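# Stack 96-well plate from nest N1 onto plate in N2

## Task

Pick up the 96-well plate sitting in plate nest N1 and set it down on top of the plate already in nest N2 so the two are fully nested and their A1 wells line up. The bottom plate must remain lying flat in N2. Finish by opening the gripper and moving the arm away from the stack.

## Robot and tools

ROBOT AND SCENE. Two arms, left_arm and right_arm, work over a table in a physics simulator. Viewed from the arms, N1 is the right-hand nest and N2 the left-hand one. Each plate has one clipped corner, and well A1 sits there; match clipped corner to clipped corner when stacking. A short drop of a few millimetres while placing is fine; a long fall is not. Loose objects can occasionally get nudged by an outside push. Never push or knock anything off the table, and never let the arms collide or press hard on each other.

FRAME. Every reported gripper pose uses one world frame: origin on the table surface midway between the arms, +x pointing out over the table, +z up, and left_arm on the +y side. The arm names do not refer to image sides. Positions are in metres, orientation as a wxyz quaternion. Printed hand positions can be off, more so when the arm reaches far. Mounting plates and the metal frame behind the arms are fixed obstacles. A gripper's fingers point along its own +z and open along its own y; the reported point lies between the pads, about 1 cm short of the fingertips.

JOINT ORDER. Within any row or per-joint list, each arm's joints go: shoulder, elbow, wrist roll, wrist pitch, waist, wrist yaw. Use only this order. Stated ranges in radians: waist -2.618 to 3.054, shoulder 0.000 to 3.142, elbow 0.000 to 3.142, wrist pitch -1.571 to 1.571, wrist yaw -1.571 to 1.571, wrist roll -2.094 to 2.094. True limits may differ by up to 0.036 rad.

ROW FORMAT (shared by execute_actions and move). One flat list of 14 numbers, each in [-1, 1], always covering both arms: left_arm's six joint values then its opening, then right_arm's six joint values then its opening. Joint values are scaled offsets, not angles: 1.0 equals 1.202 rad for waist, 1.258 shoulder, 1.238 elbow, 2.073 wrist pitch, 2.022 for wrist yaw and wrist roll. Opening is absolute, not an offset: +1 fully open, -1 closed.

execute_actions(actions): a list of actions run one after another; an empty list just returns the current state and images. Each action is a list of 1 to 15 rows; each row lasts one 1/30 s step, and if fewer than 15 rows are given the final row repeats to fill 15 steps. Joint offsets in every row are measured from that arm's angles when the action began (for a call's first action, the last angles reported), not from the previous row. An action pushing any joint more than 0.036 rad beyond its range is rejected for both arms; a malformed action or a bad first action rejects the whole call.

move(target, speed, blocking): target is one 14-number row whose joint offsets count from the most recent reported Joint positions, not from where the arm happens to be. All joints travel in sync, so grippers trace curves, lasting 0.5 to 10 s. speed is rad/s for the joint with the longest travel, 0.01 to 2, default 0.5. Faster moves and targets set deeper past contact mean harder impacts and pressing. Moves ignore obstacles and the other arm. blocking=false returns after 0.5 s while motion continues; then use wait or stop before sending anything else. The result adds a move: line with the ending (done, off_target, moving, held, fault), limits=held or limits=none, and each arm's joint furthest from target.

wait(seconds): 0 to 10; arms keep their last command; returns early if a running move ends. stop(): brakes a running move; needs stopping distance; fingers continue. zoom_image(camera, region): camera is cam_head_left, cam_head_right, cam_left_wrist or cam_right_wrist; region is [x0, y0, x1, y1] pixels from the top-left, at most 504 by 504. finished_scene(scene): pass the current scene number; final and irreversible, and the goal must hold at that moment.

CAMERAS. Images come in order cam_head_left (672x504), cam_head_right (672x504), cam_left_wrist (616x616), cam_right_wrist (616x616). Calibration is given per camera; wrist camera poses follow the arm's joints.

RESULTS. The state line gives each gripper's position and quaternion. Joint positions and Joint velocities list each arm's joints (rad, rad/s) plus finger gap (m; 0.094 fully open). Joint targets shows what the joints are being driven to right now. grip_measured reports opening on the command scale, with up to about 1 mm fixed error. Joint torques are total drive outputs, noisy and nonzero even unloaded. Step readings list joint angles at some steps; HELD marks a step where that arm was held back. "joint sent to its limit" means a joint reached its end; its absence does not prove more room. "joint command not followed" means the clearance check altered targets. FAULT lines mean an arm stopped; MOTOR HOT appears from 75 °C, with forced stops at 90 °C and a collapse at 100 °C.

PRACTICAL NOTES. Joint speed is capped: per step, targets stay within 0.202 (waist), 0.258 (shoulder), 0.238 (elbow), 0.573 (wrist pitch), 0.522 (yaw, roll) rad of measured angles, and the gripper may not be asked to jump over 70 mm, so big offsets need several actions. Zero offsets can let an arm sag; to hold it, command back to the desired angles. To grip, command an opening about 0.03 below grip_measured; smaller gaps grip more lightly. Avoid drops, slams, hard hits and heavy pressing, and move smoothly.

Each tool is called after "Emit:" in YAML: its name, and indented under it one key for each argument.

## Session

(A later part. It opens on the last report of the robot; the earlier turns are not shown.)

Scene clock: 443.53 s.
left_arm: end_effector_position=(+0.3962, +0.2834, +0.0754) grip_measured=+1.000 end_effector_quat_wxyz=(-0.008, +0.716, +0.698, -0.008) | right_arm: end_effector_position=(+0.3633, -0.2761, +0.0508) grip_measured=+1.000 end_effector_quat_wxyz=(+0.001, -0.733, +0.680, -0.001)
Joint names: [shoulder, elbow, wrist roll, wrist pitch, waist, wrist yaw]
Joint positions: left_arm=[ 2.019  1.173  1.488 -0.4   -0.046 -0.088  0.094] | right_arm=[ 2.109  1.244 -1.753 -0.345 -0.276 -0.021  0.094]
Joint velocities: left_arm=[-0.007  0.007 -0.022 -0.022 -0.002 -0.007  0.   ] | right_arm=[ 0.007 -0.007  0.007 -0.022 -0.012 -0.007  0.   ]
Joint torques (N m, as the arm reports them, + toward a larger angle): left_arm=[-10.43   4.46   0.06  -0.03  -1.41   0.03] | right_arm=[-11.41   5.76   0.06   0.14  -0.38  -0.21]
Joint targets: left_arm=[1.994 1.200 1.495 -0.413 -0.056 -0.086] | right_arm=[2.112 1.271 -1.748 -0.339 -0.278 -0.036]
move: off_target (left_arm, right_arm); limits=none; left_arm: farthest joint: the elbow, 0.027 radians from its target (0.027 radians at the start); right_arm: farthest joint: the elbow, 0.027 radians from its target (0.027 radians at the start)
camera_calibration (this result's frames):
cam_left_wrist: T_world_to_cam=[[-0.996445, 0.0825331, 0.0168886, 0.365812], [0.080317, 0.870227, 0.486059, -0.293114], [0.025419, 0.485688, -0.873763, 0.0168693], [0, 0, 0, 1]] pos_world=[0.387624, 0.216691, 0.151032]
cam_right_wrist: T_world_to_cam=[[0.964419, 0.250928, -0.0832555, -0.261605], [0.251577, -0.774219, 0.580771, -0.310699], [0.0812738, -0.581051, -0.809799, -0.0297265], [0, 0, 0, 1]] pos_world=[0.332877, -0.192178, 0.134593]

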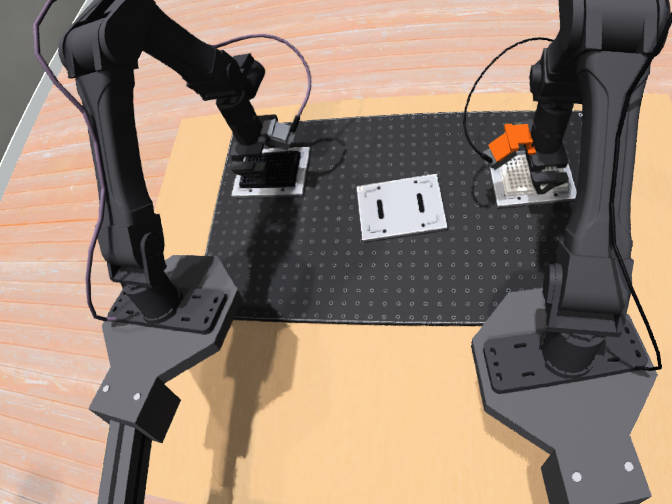

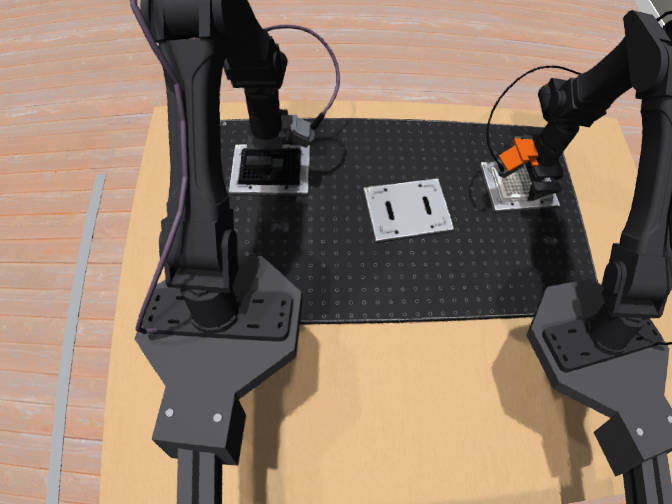

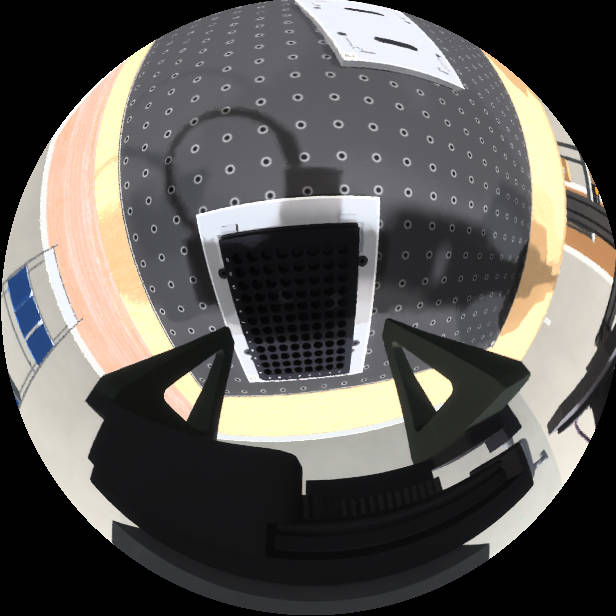

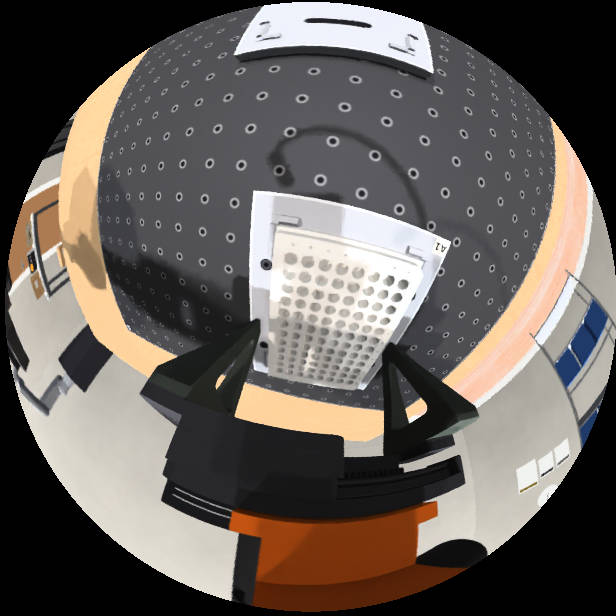

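Emit:
zoom_image:
  camera: "cam_right_wrist"
  region: [225, 280, 425, 400]

Emit:
zoom_image:
  camera: "cam_head_right"
  region: [460, 120, 600, 230]

Region (225, 280, 425, 400) of cam_right_wrist's 616x616 image, scaled by 2.520, with more detail than that image has; it fills the top 302 rows of this view, and the rest is white.

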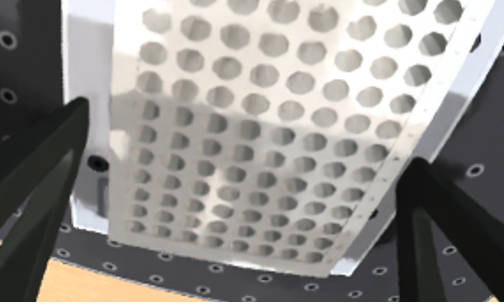

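Region (460, 120, 600, 230) of cam_head_right's 672x504 image, scaled by 3.600, with more detail than that image has; it fills the top 396 rows of this view, and the rest is white.

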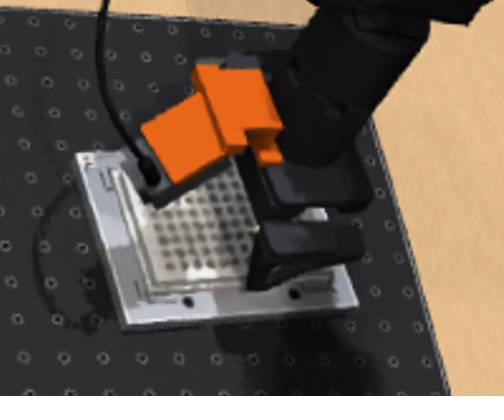

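Emit:
move:
  target: [-0.0199, 0.0218, 0.0035, -0.0063, -0.0083, 0.001, 1, 0.0115, 0.0218, 0.0025, 0.0084, -0.0017, -0.0074, 1]
  speed: 0.05

Scene clock: 491.70 s.
left_arm: end_effector_position=(+0.3961, +0.2834, +0.0754) grip_measured=+1.000 end_effector_quat_wxyz=(-0.008, +0.716, +0.698, -0.008) | right_arm: end_effector_position=(+0.3622, -0.2761, +0.0465) grip_measured=+1.000 end_effector_quat_wxyz=(-0.000, -0.733, +0.681, -0.001)
Joint names: [shoulder, elbow, wrist roll, wrist pitch, waist, wrist yaw]
Joint positions: left_arm=[ 2.019  1.173  1.488 -0.4   -0.046 -0.088  0.094] | right_arm=[ 2.122  1.244 -1.753 -0.335 -0.276 -0.021  0.094]
Joint velocities: left_arm=[-0.027  0.002 -0.095 -0.051  0.012  0.022  0.   ] | right_arm=[ 0.017 -0.007  0.007  0.007 -0.007  0.037  0.   ]
Joint torques (N m, as the arm reports them, + toward a larger angle): left_arm=[-10.39   4.46   0.06  -0.02  -1.43   0.03] | right_arm=[-11.56   5.69   0.07   0.09  -0.4   -0.2 ]
Joint targets: left_arm=[1.994 1.200 1.495 -0.413 -0.056 -0.086] | right_arm=[2.123 1.271 -1.748 -0.328 -0.278 -0.036]
move: off_target (left_arm, right_arm); limits=none; left_arm: farthest joint: the elbow, 0.027 radians from its target (0.027 radians at the start); right_arm: farthest joint: the elbow, 0.027 radians from its target (0.027 radians at the start)
camera_calibration (this result's frames):
cam_left_wrist: T_world_to_cam=[[-0.996436, 0.0825667, 0.0172684, 0.365675], [0.0805305, 0.870205, 0.486064, -0.293195], [0.0251056, 0.485722, -0.873753, 0.0169824], [0, 0, 0, 1]] pos_world=[0.387557, 0.216698, 0.151035]
cam_right_wrist: T_world_to_cam=[[0.964335, 0.250533, -0.0853868, -0.260832], [0.252563, -0.774471, 0.580005, -0.308245], [0.079181, -0.580885, -0.810125, -0.0323196], [0, 0, 0, 1]] pos_world=[0.33194, -0.192154, 0.130329]

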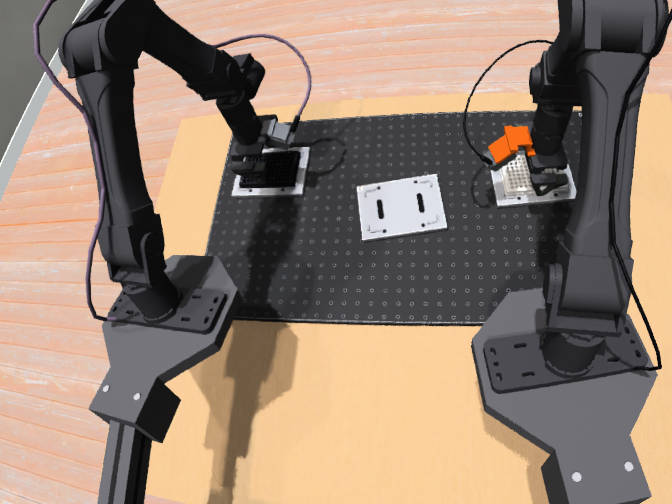

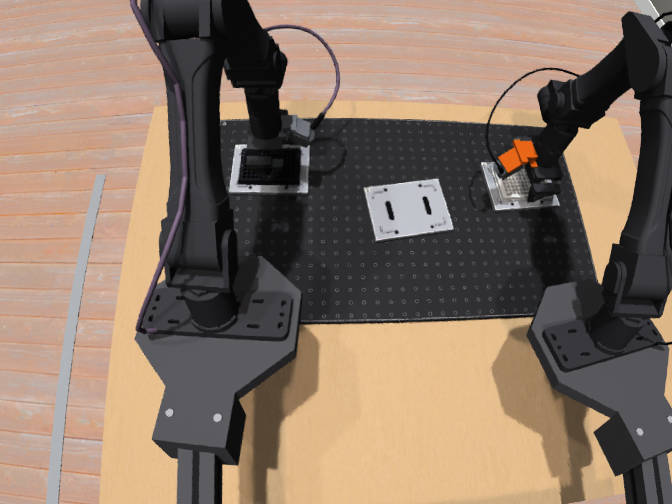

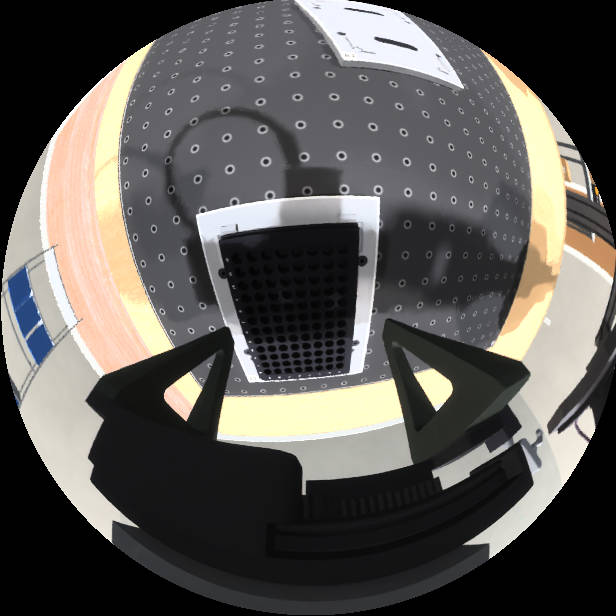

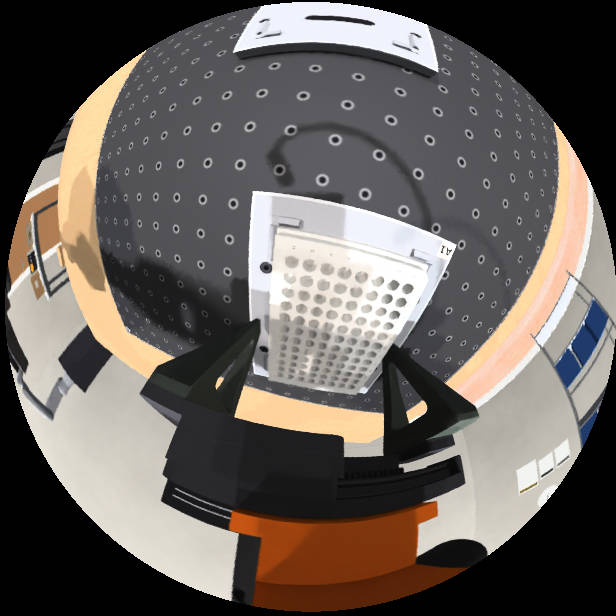

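Emit:
zoom_image:
  camera: "cam_right_wrist"
  region: [225, 280, 425, 400]

Region (225, 280, 425, 400) of cam_right_wrist's 616x616 image, scaled by 2.520, with more detail than that image has; it fills the top 302 rows of this view, and the rest is white.

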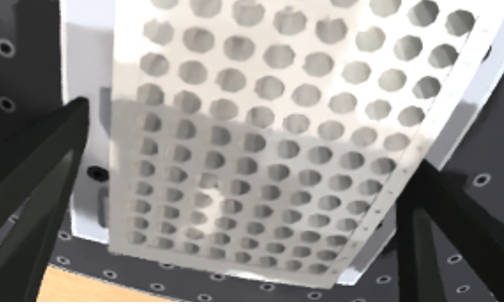

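Emit:
execute_actions:
  actions:
    - [[-0.0199, 0.0218, 0.0035, -0.0063, -0.0083, 0.001, 1, 0.0008, 0.0218, 0.0025, 0.0034, -0.0017, -0.0074, 0.95],[-0.0199, 0.0218, 0.0035, -0.0063, -0.0083, 0.001, 1, 0.0008, 0.0218, 0.0025, 0.0034, -0.0017, -0.0074, 0.9],[-0.0199, 0.0218, 0.0035, -0.0063, -0.0083, 0.001, 1, 0.0008, 0.0218, 0.0025, 0.0034, -0.0017, -0.0074, 0.86],[-0.0199, 0.0218, 0.0035, -0.0063, -0.0083, 0.001, 1, 0.0008, 0.0218, 0.0025, 0.0034, -0.0017, -0.0074, 0.83],[-0.0199, 0.0218, 0.0035, -0.0063, -0.0083, 0.001, 1, 0.0008, 0.0218, 0.0025, 0.0034, -0.0017, -0.0074, 0.80],[-0.0199, 0.0218, 0.0035, -0.0063, -0.0083, 0.001, 1, 0.0008, 0.0218, 0.0025, 0.0034, -0.0017, -0.0074, 0.78]]

Scene clock: 505.00 s.
left_arm: end_effector_position=(+0.3961, +0.2834, +0.0754) grip_measured=+1.000 end_effector_quat_wxyz=(-0.008, +0.716, +0.698, -0.008) | right_arm: end_effector_position=(+0.3646, -0.2760, +0.0465) grip_measured=+0.783 end_effector_quat_wxyz=(+0.004, -0.733, +0.681, -0.004)
Joint names: [shoulder, elbow, wrist roll, wrist pitch, waist, wrist yaw]
Joint positions: left_arm=[ 2.019  1.173  1.488 -0.4   -0.046 -0.088  0.094] | right_arm=[ 2.122  1.244 -1.753 -0.325 -0.276 -0.023  0.084]
Joint velocities: left_arm=[-0.022 -0.007  0.037  0.022 -0.002 -0.051  0.   ] | right_arm=[-0.012 -0.002 -0.007 -0.022 -0.017 -0.051  0.001]
Joint torques (N m, as the arm reports them, + toward a larger angle): left_arm=[-10.4    4.46   0.06  -0.03  -1.43   0.03] | right_arm=[-11.64   5.7    0.05   0.08  -0.39  -0.18]
Joint targets: left_arm=[1.994 1.200 1.495 -0.413 -0.056 -0.086] | right_arm=[2.123 1.271 -1.748 -0.328 -0.278 -0.036]
Step readings (joint positions):
0: left_arm=[2.019 1.173 1.488 -0.400 -0.046 -0.088] | right_arm=[2.122 1.244 -1.753 -0.334 -0.276 -0.021]
1: left_arm=[2.019 1.173 1.488 -0.400 -0.046 -0.088] | right_arm=[2.122 1.244 -1.753 -0.334 -0.276 -0.021]
2: left_arm=[2.019 1.173 1.488 -0.400 -0.046 -0.088] | right_arm=[2.122 1.244 -1.753 -0.334 -0.276 -0.021]
4: left_arm=[2.019 1.173 1.488 -0.400 -0.046 -0.088] | right_arm=[2.122 1.244 -1.753 -0.331 -0.276 -0.022]
8: left_arm=[2.019 1.173 1.488 -0.400 -0.046 -0.088] | right_arm=[2.122 1.244 -1.753 -0.325 -0.276 -0.023]
15: Joint positions above
camera_calibration (this result's frames):
cam_left_wrist: T_world_to_cam=[[-0.996436, 0.0825667, 0.0172684, 0.365675], [0.0805305, 0.870205, 0.486064, -0.293195], [0.0251056, 0.485722, -0.873753, 0.0169824], [0, 0, 0, 1]] pos_world=[0.387557, 0.216698, 0.151035]
cam_right_wrist: T_world_to_cam=[[0.965088, 0.250818, -0.0754714, -0.263904], [0.246892, -0.774894, 0.58188, -0.306961], [0.0874638, -0.580198, -0.809765, -0.0353127], [0, 0, 0, 1]] pos_world=[0.333566, -0.192159, 0.130102]

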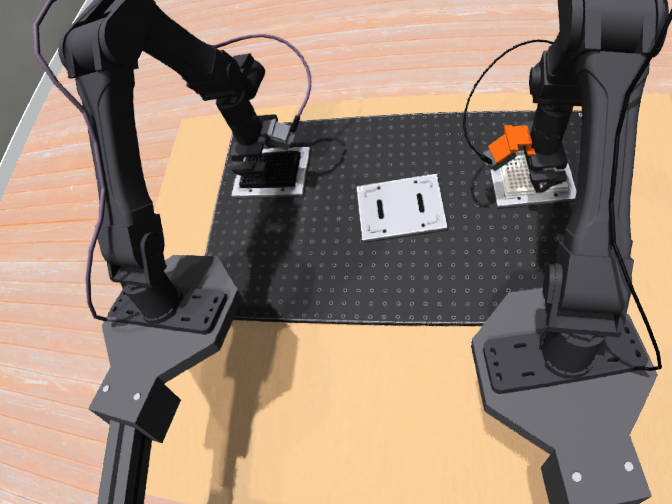

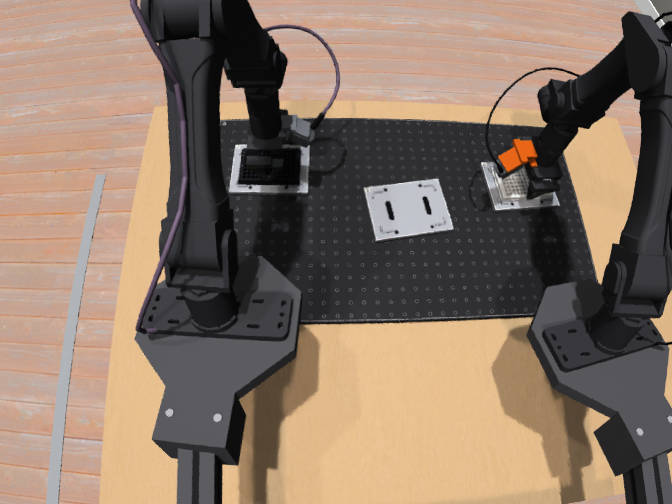

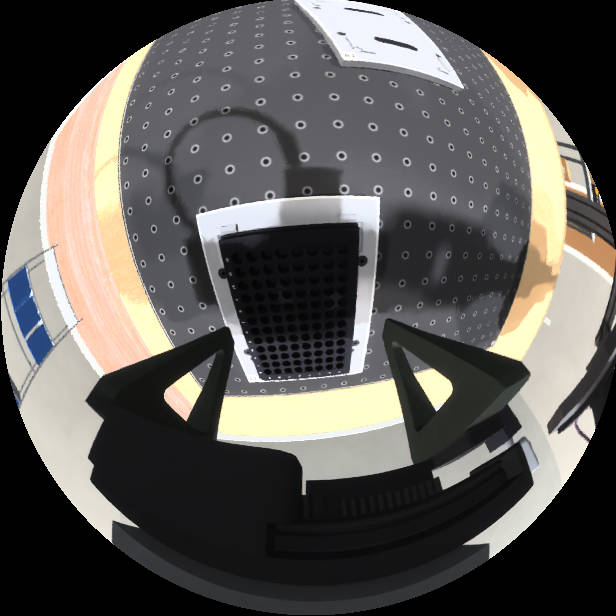

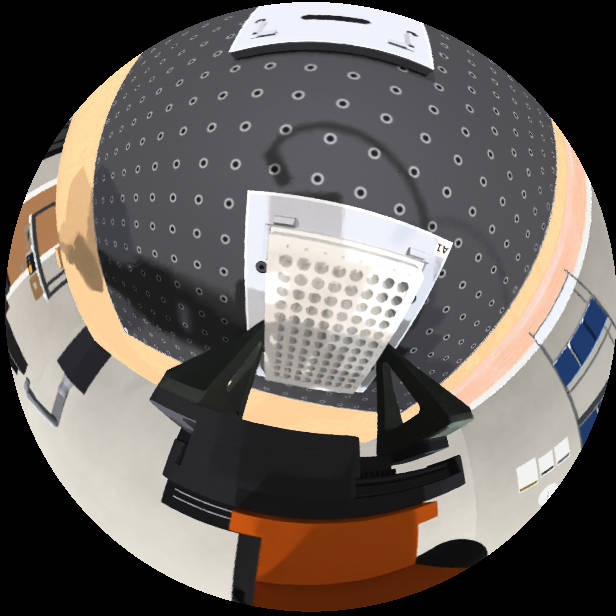

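Emit:
execute_actions:
  actions:
    - [[-0.0199, 0.0218, 0.0035, -0.0063, -0.0083, 0.001, 1, 0.0008, 0.0218, 0.0025, -0.0015, -0.0017, -0.0064, 0.76],[-0.0199, 0.0218, 0.0035, -0.0063, -0.0083, 0.001, 1, 0.0008, 0.0218, 0.0025, -0.0015, -0.0017, -0.0064, 0.76],[-0.0199, 0.0218, 0.0035, -0.0063, -0.0083, 0.001, 1, 0.0008, 0.0218, 0.0025, -0.0015, -0.0017, -0.0064, 0.76],[-0.0199, 0.0218, 0.0035, -0.0063, -0.0083, 0.001, 1, 0.0008, 0.0218, 0.0025, -0.0015, -0.0017, -0.0064, 0.74],[-0.0199, 0.0218, 0.0035, -0.0063, -0.0083, 0.001, 1, 0.0008, 0.0218, 0.0025, -0.0015, -0.0017, -0.0064, 0.74],[-0.0199, 0.0218, 0.0035, -0.0063, -0.0083, 0.001, 1, 0.0008, 0.0218, 0.0025, -0.0015, -0.0017, -0.0064, 0.72]]

Scene clock: 511.20 s.
left_arm: end_effector_position=(+0.3961, +0.2834, +0.0754) grip_measured=+1.000 end_effector_quat_wxyz=(-0.008, +0.716, +0.698, -0.008) | right_arm: end_effector_position=(+0.3646, -0.2760, +0.0465) grip_measured=+0.733 end_effector_quat_wxyz=(+0.004, -0.733, +0.681, -0.004)
Joint names: [shoulder, elbow, wrist roll, wrist pitch, waist, wrist yaw]
Joint positions: left_arm=[ 2.019  1.173  1.488 -0.4   -0.046 -0.088  0.094] | right_arm=[ 2.122  1.244 -1.752 -0.325 -0.276 -0.023  0.081]
Joint velocities: left_arm=[-0.027 -0.002  0.051  0.022 -0.012  0.081  0.   ] | right_arm=[ 0.002 -0.007  0.007  0.066 -0.012 -0.007 -0.   ]
Joint torques (N m, as the arm reports them, + toward a larger angle): left_arm=[-10.39   4.45   0.06  -0.03  -1.43   0.03] | right_arm=[-11.69   5.69   0.06   0.08  -0.39  -0.19]
Joint targets: left_arm=[1.994 1.200 1.495 -0.413 -0.056 -0.086] | right_arm=[2.123 1.271 -1.747 -0.328 -0.278 -0.036]
Step readings (joint positions):
0: left_arm=[2.019 1.173 1.488 -0.400 -0.046 -0.088] | right_arm=[2.122 1.244 -1.753 -0.325 -0.276 -0.023]
1: left_arm=[2.019 1.173 1.488 -0.400 -0.046 -0.088] | right_arm=[2.122 1.244 -1.752 -0.325 -0.276 -0.023]
2: left_arm=[2.019 1.173 1.488 -0.400 -0.046 -0.088] | right_arm=[2.122 1.244 -1.752 -0.325 -0.276 -0.023]
4: left_arm=[2.019 1.173 1.488 -0.400 -0.046 -0.088] | right_arm=[2.122 1.244 -1.752 -0.325 -0.276 -0.023]
8: left_arm=[2.019 1.173 1.488 -0.400 -0.046 -0.088] | right_arm=[2.122 1.244 -1.752 -0.325 -0.276 -0.023]
15: Joint positions above
camera_calibration (this result's frames):
cam_left_wrist: T_world_to_cam=[[-0.996436, 0.0825667, 0.0172684, 0.365675], [0.0805305, 0.870205, 0.486064, -0.293195], [0.0251056, 0.485722, -0.873753, 0.0169824], [0, 0, 0, 1]] pos_world=[0.387557, 0.216698, 0.151035]
cam_right_wrist: T_world_to_cam=[[0.965183, 0.25045, -0.0754704, -0.264041], [0.246597, -0.77499, 0.581877, -0.30688], [0.0872425, -0.580228, -0.809768, -0.0352402], [0, 0, 0, 1]] pos_world=[0.333598, -0.192147, 0.130103]

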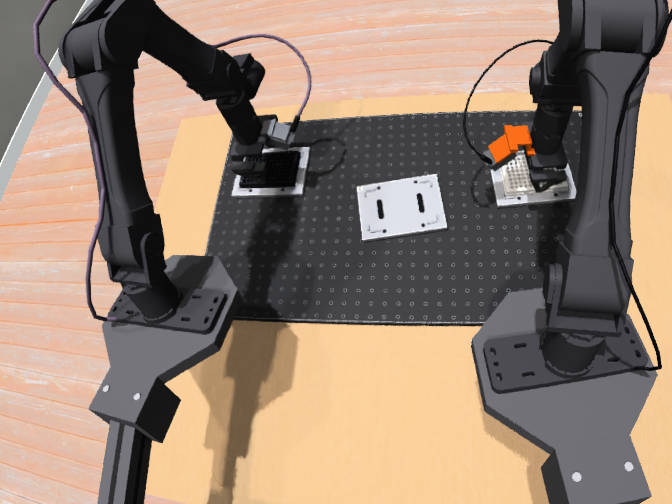

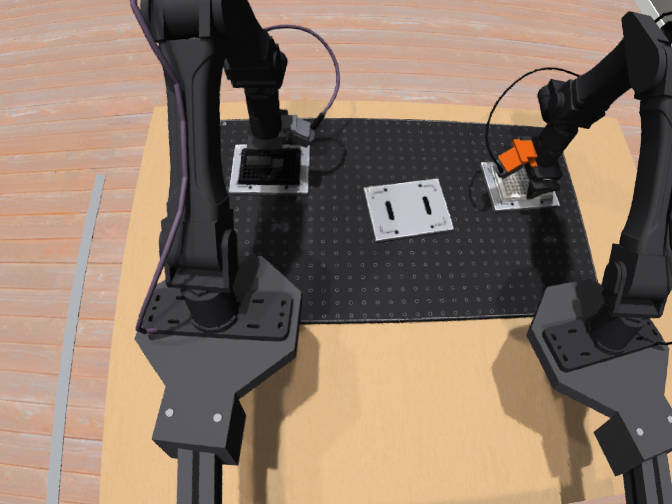

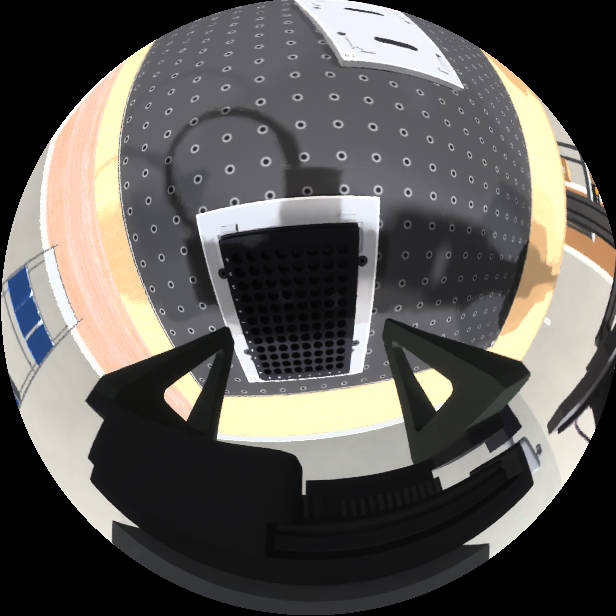

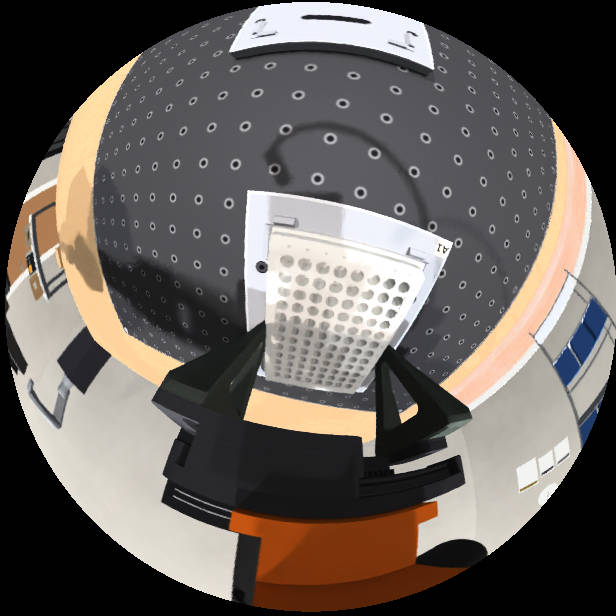

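Emit:
execute_actions:
  actions:
    - [[-0.0199, 0.0218, 0.0035, -0.0063, -0.0083, 0.001, 1, 0.0008, 0.0218, 0.002, -0.0015, -0.0017, -0.0064, 0.70]]

Emit:
zoom_image:
  camera: "cam_right_wrist"
  region: [225, 220, 445, 410]

Scene clock: 514.03 s.
left_arm: end_effector_position=(+0.3961, +0.2834, +0.0754) grip_measured=+1.000 end_effector_quat_wxyz=(-0.008, +0.716, +0.698, -0.008) | right_arm: end_effector_position=(+0.3646, -0.2760, +0.0465) grip_measured=+0.718 end_effector_quat_wxyz=(+0.004, -0.733, +0.681, -0.004)
Joint names: [shoulder, elbow, wrist roll, wrist pitch, waist, wrist yaw]
Joint positions: left_arm=[ 2.019  1.173  1.488 -0.4   -0.046 -0.088  0.094] | right_arm=[ 2.122  1.244 -1.752 -0.325 -0.276 -0.023  0.081]
Joint velocities: left_arm=[ 0.012 -0.027  0.037  0.037 -0.012 -0.007  0.   ] | right_arm=[-0.007 -0.017 -0.007  0.007  0.007  0.007 -0.   ]
Joint torques (N m, as the arm reports them, + toward a larger angle): left_arm=[-10.39   4.45   0.06  -0.03  -1.43   0.03] | right_arm=[-11.66   5.71   0.04   0.08  -0.4   -0.18]
Joint targets: left_arm=[1.994 1.200 1.495 -0.413 -0.056 -0.086] | right_arm=[2.123 1.271 -1.748 -0.328 -0.278 -0.036]
Step readings (joint positions):
0: left_arm=[2.019 1.173 1.488 -0.400 -0.046 -0.088] | right_arm=[2.122 1.244 -1.752 -0.325 -0.276 -0.023]
1: left_arm=[2.019 1.173 1.488 -0.400 -0.046 -0.088] | right_arm=[2.122 1.244 -1.752 -0.325 -0.276 -0.023]
2: left_arm=[2.019 1.173 1.488 -0.400 -0.046 -0.088] | right_arm=[2.122 1.244 -1.752 -0.325 -0.276 -0.023]
4: left_arm=[2.019 1.173 1.488 -0.400 -0.046 -0.088] | right_arm=[2.122 1.244 -1.752 -0.325 -0.276 -0.023]
8: left_arm=[2.019 1.173 1.488 -0.400 -0.046 -0.088] | right_arm=[2.122 1.244 -1.752 -0.325 -0.276 -0.023]
15: Joint positions above
camera_calibration (this result's frames):
cam_left_wrist: T_world_to_cam=[[-0.996436, 0.0825667, 0.0172684, 0.365675], [0.0805305, 0.870205, 0.486064, -0.293195], [0.0251056, 0.485722, -0.873753, 0.0169824], [0, 0, 0, 1]] pos_world=[0.387557, 0.216698, 0.151035]
cam_right_wrist: T_world_to_cam=[[0.965183, 0.25045, -0.0754704, -0.264041], [0.246597, -0.77499, 0.581877, -0.30688], [0.0872425, -0.580228, -0.809768, -0.0352402], [0, 0, 0, 1]] pos_world=[0.333598, -0.192147, 0.130103]

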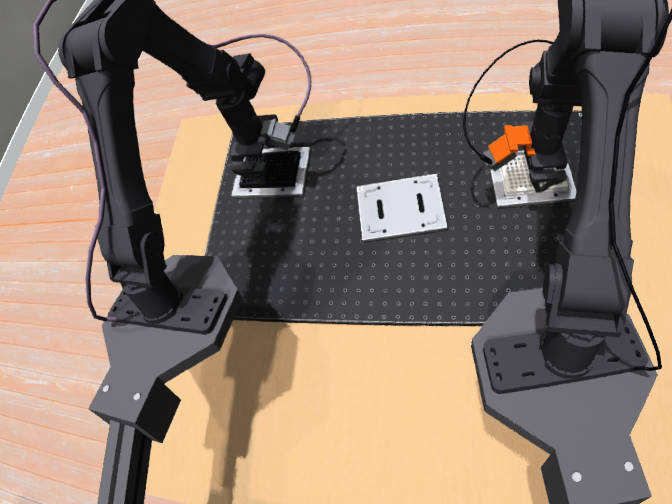

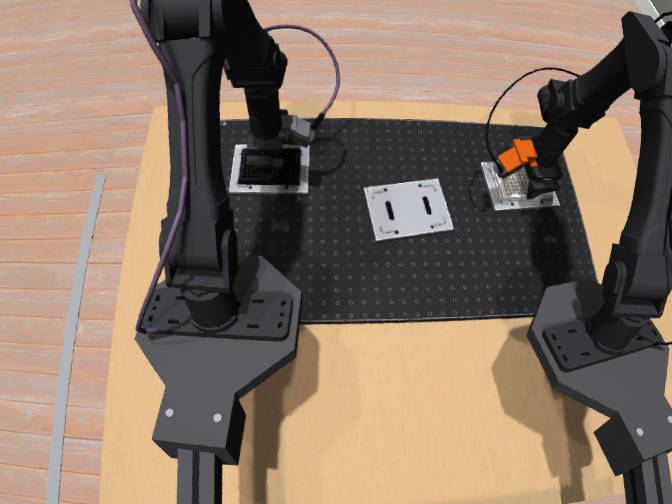

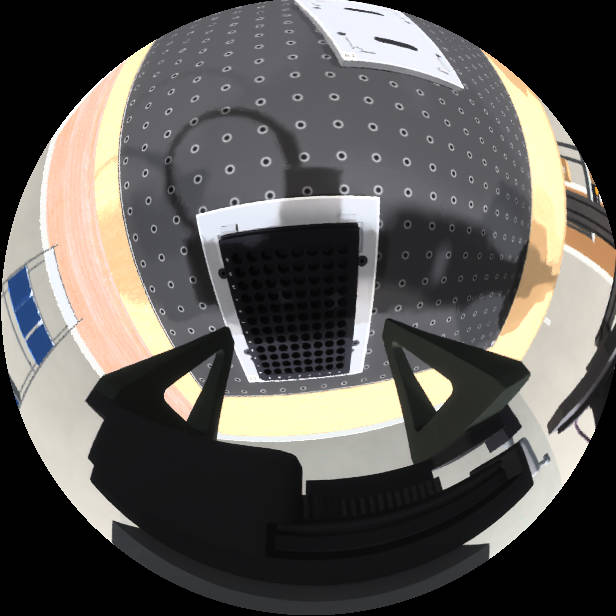

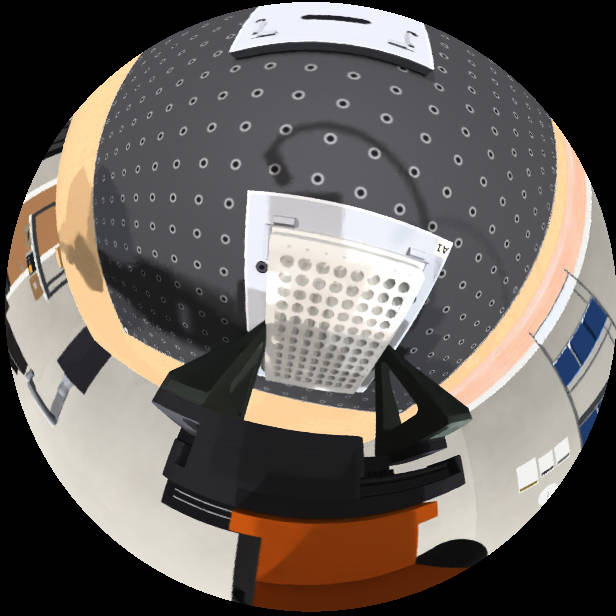

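Region (225, 220, 445, 410) of cam_right_wrist's 616x616 image, scaled by 2.291, with more detail than that image has; it fills the top 435 rows of this view, and the rest is white.

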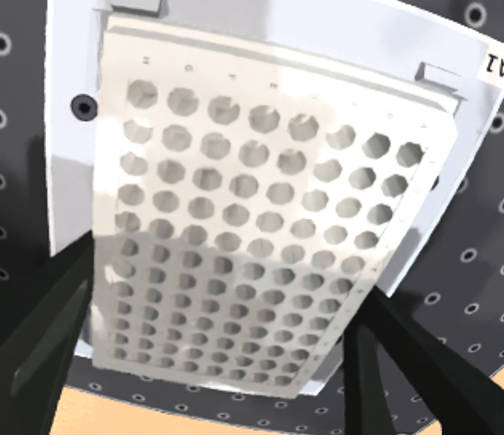

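Emit:
execute_actions:
  actions:
    - [[-0.0199, 0.0218, 0.0035, -0.0063, -0.0083, 0.001, 1, 0.0008, 0.0218, 0.002, -0.0015, -0.0017, -0.0064, 0.68]]

Scene clock: 517.33 s.
left_arm: end_effector_position=(+0.3961, +0.2834, +0.0754) grip_measured=+1.000 end_effector_quat_wxyz=(-0.008, +0.716, +0.698, -0.008) | right_arm: end_effector_position=(+0.3646, -0.2760, +0.0465) grip_measured=+0.718 end_effector_quat_wxyz=(+0.004, -0.733, +0.681, -0.004)
Joint names: [shoulder, elbow, wrist roll, wrist pitch, waist, wrist yaw]
Joint positions: left_arm=[ 2.019  1.173  1.488 -0.4   -0.046 -0.088  0.094] | right_arm=[ 2.122  1.244 -1.752 -0.325 -0.276 -0.023  0.081]
Joint velocities: left_arm=[ 0.007 -0.022 -0.007 -0.007  0.002  0.051  0.   ] | right_arm=[ 0.002  0.022  0.022  0.081  0.022  0.007 -0.   ]
Joint torques (N m, as the arm reports them, + toward a larger angle): left_arm=[-10.39   4.46   0.06  -0.03  -1.44   0.03] | right_arm=[-11.65   5.73   0.05   0.07  -0.38  -0.19]
Joint targets: left_arm=[1.994 1.200 1.495 -0.413 -0.056 -0.086] | right_arm=[2.123 1.271 -1.748 -0.328 -0.278 -0.036]
Step readings (joint positions):
0: left_arm=[2.019 1.173 1.488 -0.400 -0.046 -0.088] | right_arm=[2.122 1.244 -1.752 -0.325 -0.276 -0.023]
1: left_arm=[2.019 1.173 1.488 -0.400 -0.046 -0.088] | right_arm=[2.122 1.244 -1.752 -0.325 -0.276 -0.023]
2: left_arm=[2.019 1.173 1.488 -0.400 -0.046 -0.088] | right_arm=[2.122 1.244 -1.752 -0.325 -0.276 -0.023]
4: left_arm=[2.019 1.173 1.488 -0.400 -0.046 -0.088] | right_arm=[2.122 1.244 -1.752 -0.325 -0.276 -0.023]
8: left_arm=[2.019 1.173 1.488 -0.400 -0.046 -0.088] | right_arm=[2.122 1.244 -1.752 -0.325 -0.276 -0.023]
15: Joint positions above
camera_calibration (this result's frames):
cam_left_wrist: T_world_to_cam=[[-0.996436, 0.0825667, 0.0172684, 0.365675], [0.0805305, 0.870205, 0.486064, -0.293195], [0.0251056, 0.485722, -0.873753, 0.0169824], [0, 0, 0, 1]] pos_world=[0.387557, 0.216698, 0.151035]
cam_right_wrist: T_world_to_cam=[[0.965183, 0.25045, -0.0754704, -0.264041], [0.246597, -0.77499, 0.581877, -0.30688], [0.0872425, -0.580228, -0.809768, -0.0352402], [0, 0, 0, 1]] pos_world=[0.333598, -0.192147, 0.130103]

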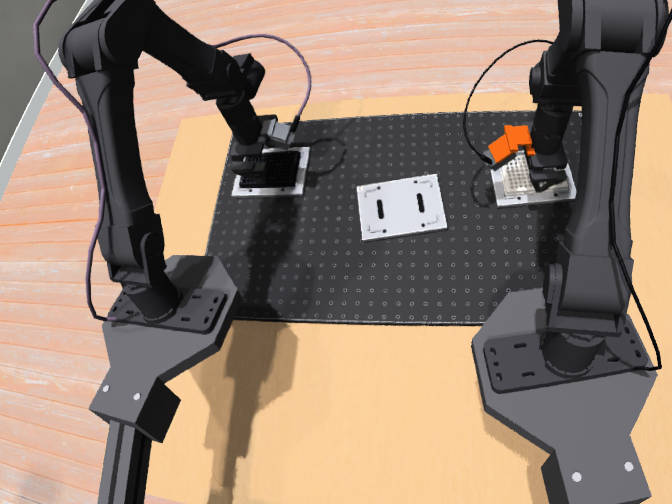

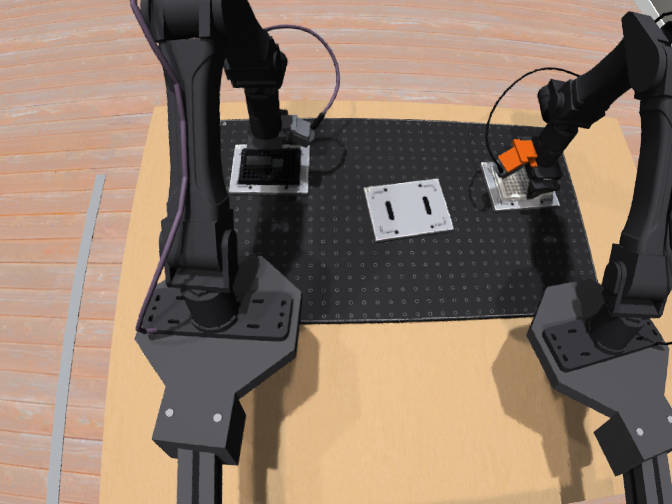

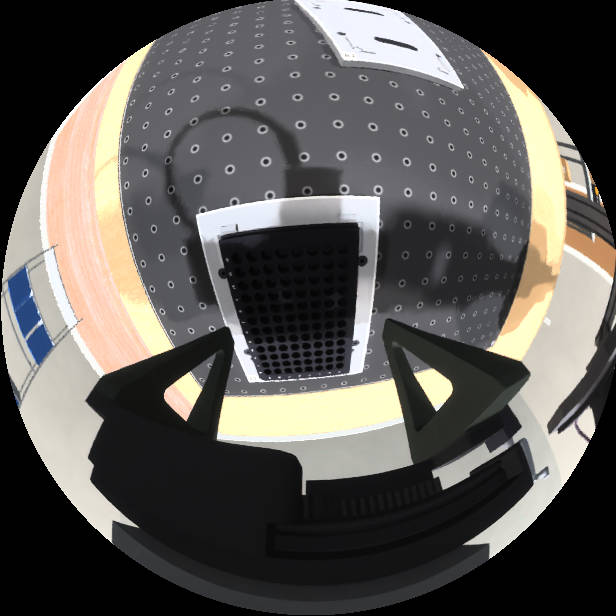

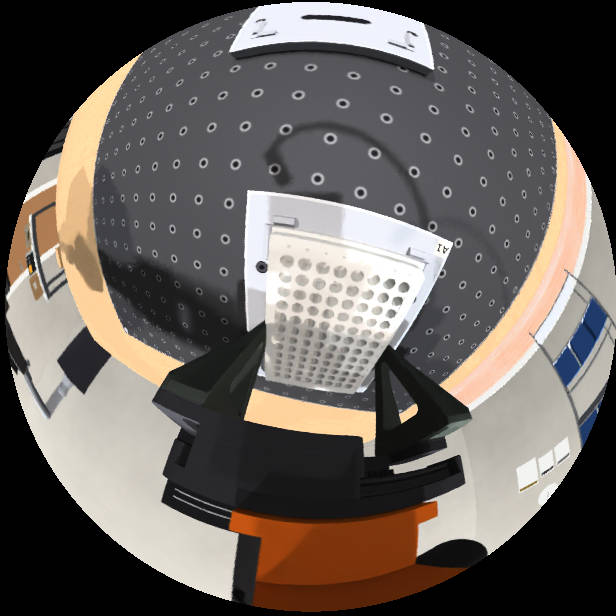

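Emit:
move:
  target: [-0.0199, 0.0218, 0.0035, -0.0063, -0.0083, 0.001, 1, -0.151, 0.0137, 0.002, -0.082, -0.0017, -0.0064, 0.68]
  speed: 0.15

Scene clock: 574.83 s.
left_arm: end_effector_position=(+0.3961, +0.2834, +0.0754) grip_measured=+1.000 end_effector_quat_wxyz=(-0.008, +0.716, +0.698, -0.008) | right_arm: end_effector_position=(+0.3725, -0.2756, +0.1044) grip_measured=+0.718 end_effector_quat_wxyz=(+0.009, -0.733, +0.680, -0.011)
Joint names: [shoulder, elbow, wrist roll, wrist pitch, waist, wrist yaw]
Joint positions: left_arm=[ 2.019  1.173  1.488 -0.4   -0.046 -0.088  0.094] | right_arm=[ 1.955  1.244 -1.753 -0.474 -0.276 -0.023  0.081]
Joint velocities: left_arm=[ 0.022  0.002 -0.007 -0.066  0.002  0.007  0.   ] | right_arm=[-0.012 -0.002  0.037 -0.037 -0.017 -0.066  0.001]
Joint torques (N m, as the arm reports them, + toward a larger angle): left_arm=[-10.39   4.45   0.06  -0.03  -1.43   0.03] | right_arm=[-13.7    5.7    0.05  -0.09  -0.39  -0.19]
Joint targets: left_arm=[1.994 1.200 1.495 -0.413 -0.056 -0.086] | right_arm=[1.932 1.261 -1.749 -0.495 -0.278 -0.036]
move: off_target (left_arm, right_arm); limits=none; left_arm: farthest joint: the elbow, 0.027 radians from its target (0.027 radians at the start); right_arm: farthest joint: the shoulder, 0.023 radians from its target (0.190 radians at the start)
camera_calibration (this result's frames):
cam_left_wrist: T_world_to_cam=[[-0.996436, 0.0825667, 0.0172684, 0.365675], [0.0805305, 0.870205, 0.486064, -0.293195], [0.0251056, 0.485722, -0.873753, 0.0169824], [0, 0, 0, 1]] pos_world=[0.387557, 0.216698, 0.151035]
cam_right_wrist: T_world_to_cam=[[0.966166, 0.251059, -0.0591056, -0.269237], [0.236989, -0.773692, 0.587569, -0.338866], [0.101785, -0.581696, -0.807013, 0.00513461], [0, 0, 0, 1]] pos_world=[0.339913, -0.191596, 0.187337]

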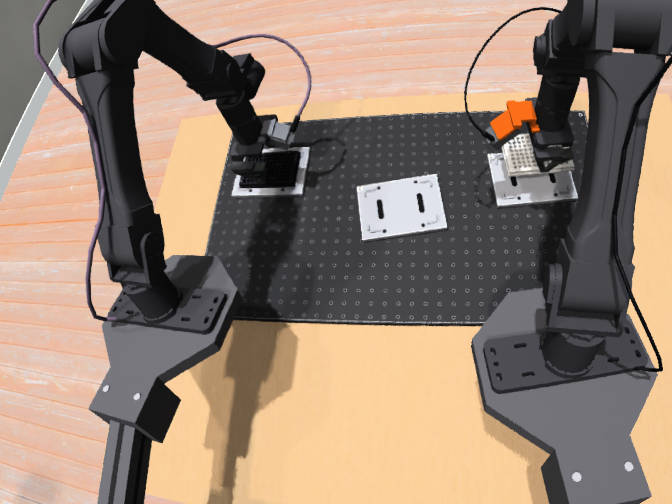

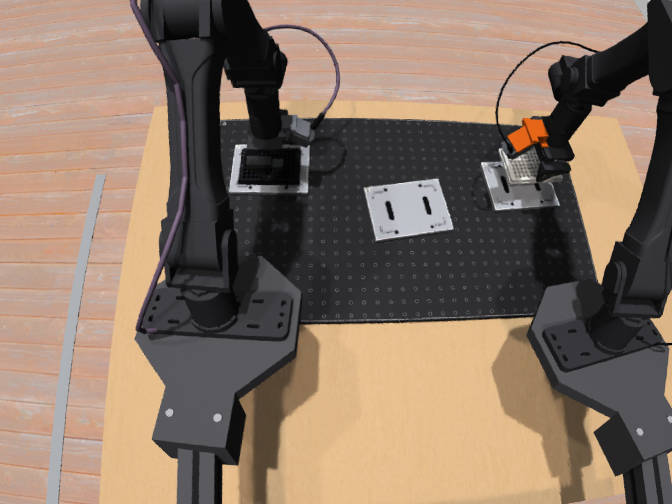

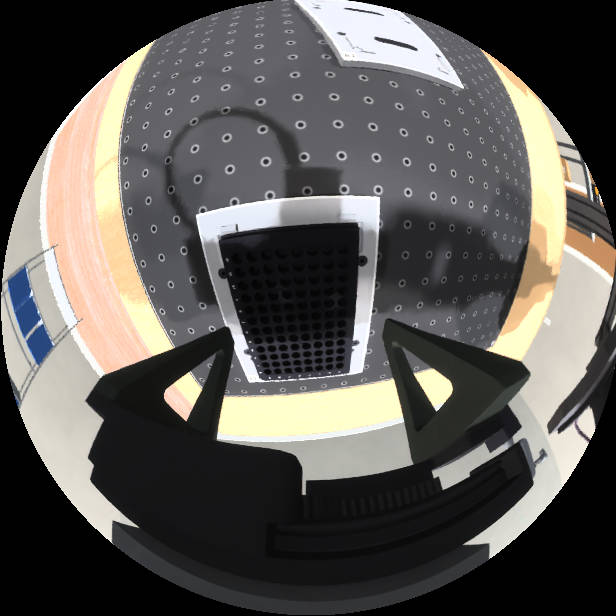

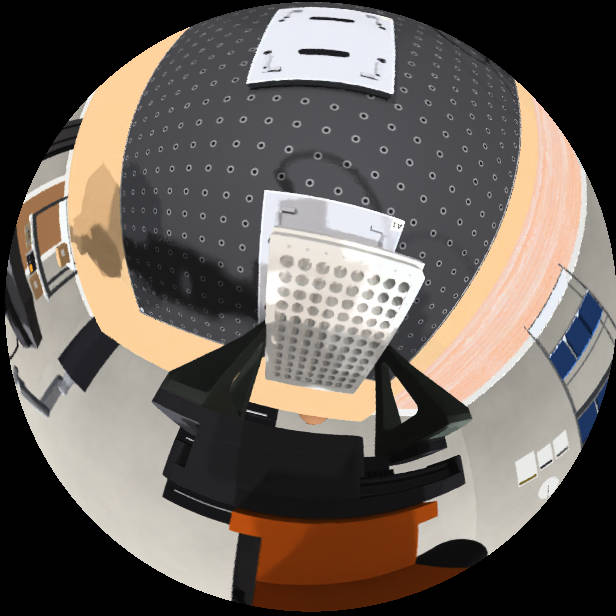

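Emit:
move:
  target: [-0.0199, 0.0218, 0.0035, -0.0063, -0.0083, 0.001, 1, 0.0453, -0.235, 0.529, 0.0863, 0.916, 0.167, 0.68]
  speed: 0.5

Scene clock: 604.80 s.
left_arm: end_effector_position=(+0.3961, +0.2834, +0.0754) grip_measured=+1.000 end_effector_quat_wxyz=(-0.008, +0.716, +0.698, -0.008) | right_arm: end_effector_position=(+0.1680, +0.0385, +0.1050) grip_measured=+0.718 end_effector_quat_wxyz=(+0.014, -0.729, +0.685, -0.001)
Joint names: [shoulder, elbow, wrist roll, wrist pitch, waist, wrist yaw]
Joint positions: left_arm=[ 2.019  1.173  1.488 -0.4   -0.046 -0.088  0.094] | right_arm=[ 2.011  0.968 -0.688 -0.309  0.819  0.312  0.081]
Joint velocities: left_arm=[ 0.007 -0.042 -0.007  0.022  0.017  0.081  0.   ] | right_arm=[ 0.002 -0.002  0.037  0.037  0.002 -0.007 -0.   ]
Joint torques (N m, as the arm reports them, + toward a larger angle): left_arm=[-10.39   4.45   0.06  -0.03  -1.44   0.03] | right_arm=[-9.14  2.33  0.05  0.24  3.08  0.01]
Joint targets: left_arm=[1.994 1.200 1.495 -0.413 -0.056 -0.086] | right_arm=[2.012 0.953 -0.683 -0.295 0.825 0.315]
move: off_target (left_arm); limits=none; left_arm: farthest joint: the elbow, 0.027 radians from its target (0.027 radians at the start); right_arm: farthest joint: the elbow, 0.015 radians from its target (0.291 radians at the start)
camera_calibration (this result's frames):
cam_left_wrist: T_world_to_cam=[[-0.996436, 0.0825667, 0.0172684, 0.365675], [0.0805305, 0.870205, 0.486064, -0.293195], [0.0251056, 0.485722, -0.873753, 0.0169824], [0, 0, 0, 1]] pos_world=[0.387557, 0.216698, 0.151035]
cam_right_wrist: T_world_to_cam=[[0.968645, 0.241052, -0.0601681, -0.150417], [0.23165, -0.788736, 0.569415, -0.0443212], [0.0898019, -0.565499, -0.819845, 0.211821], [0, 0, 0, 1]] pos_world=[0.136946, 0.121085, 0.189847]

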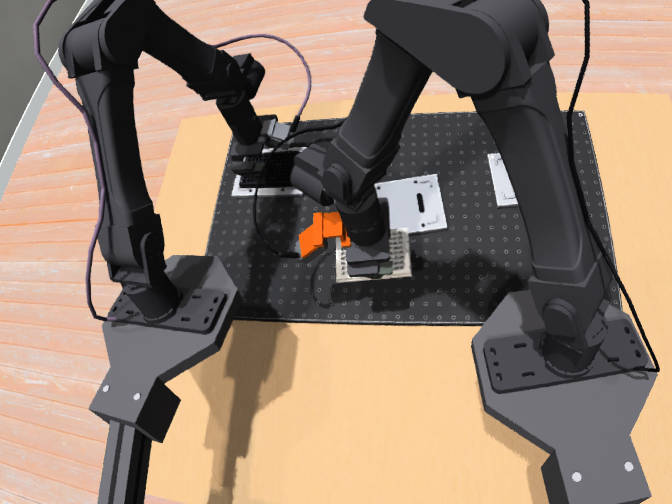

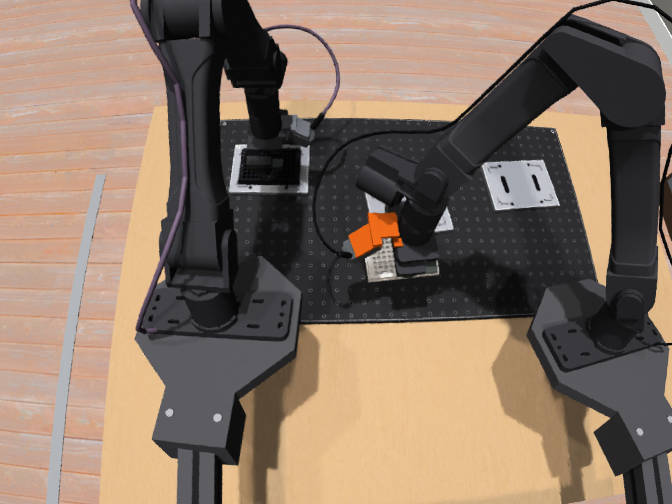

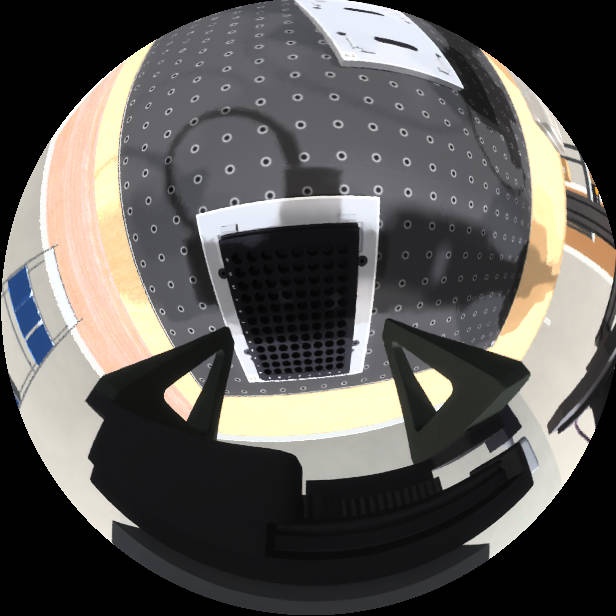

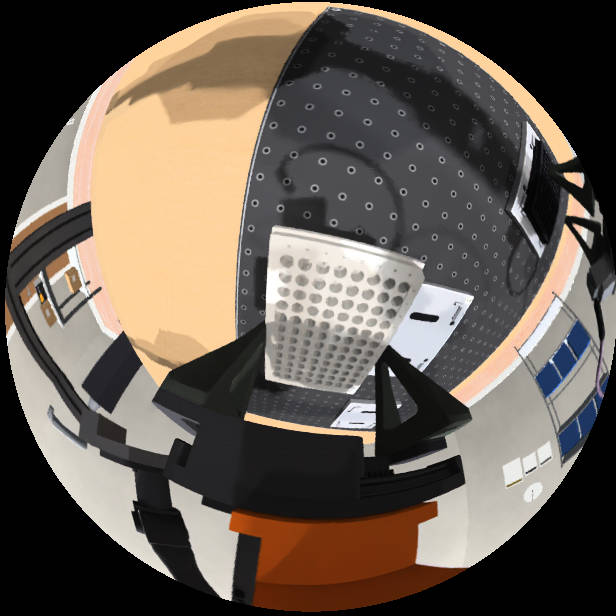

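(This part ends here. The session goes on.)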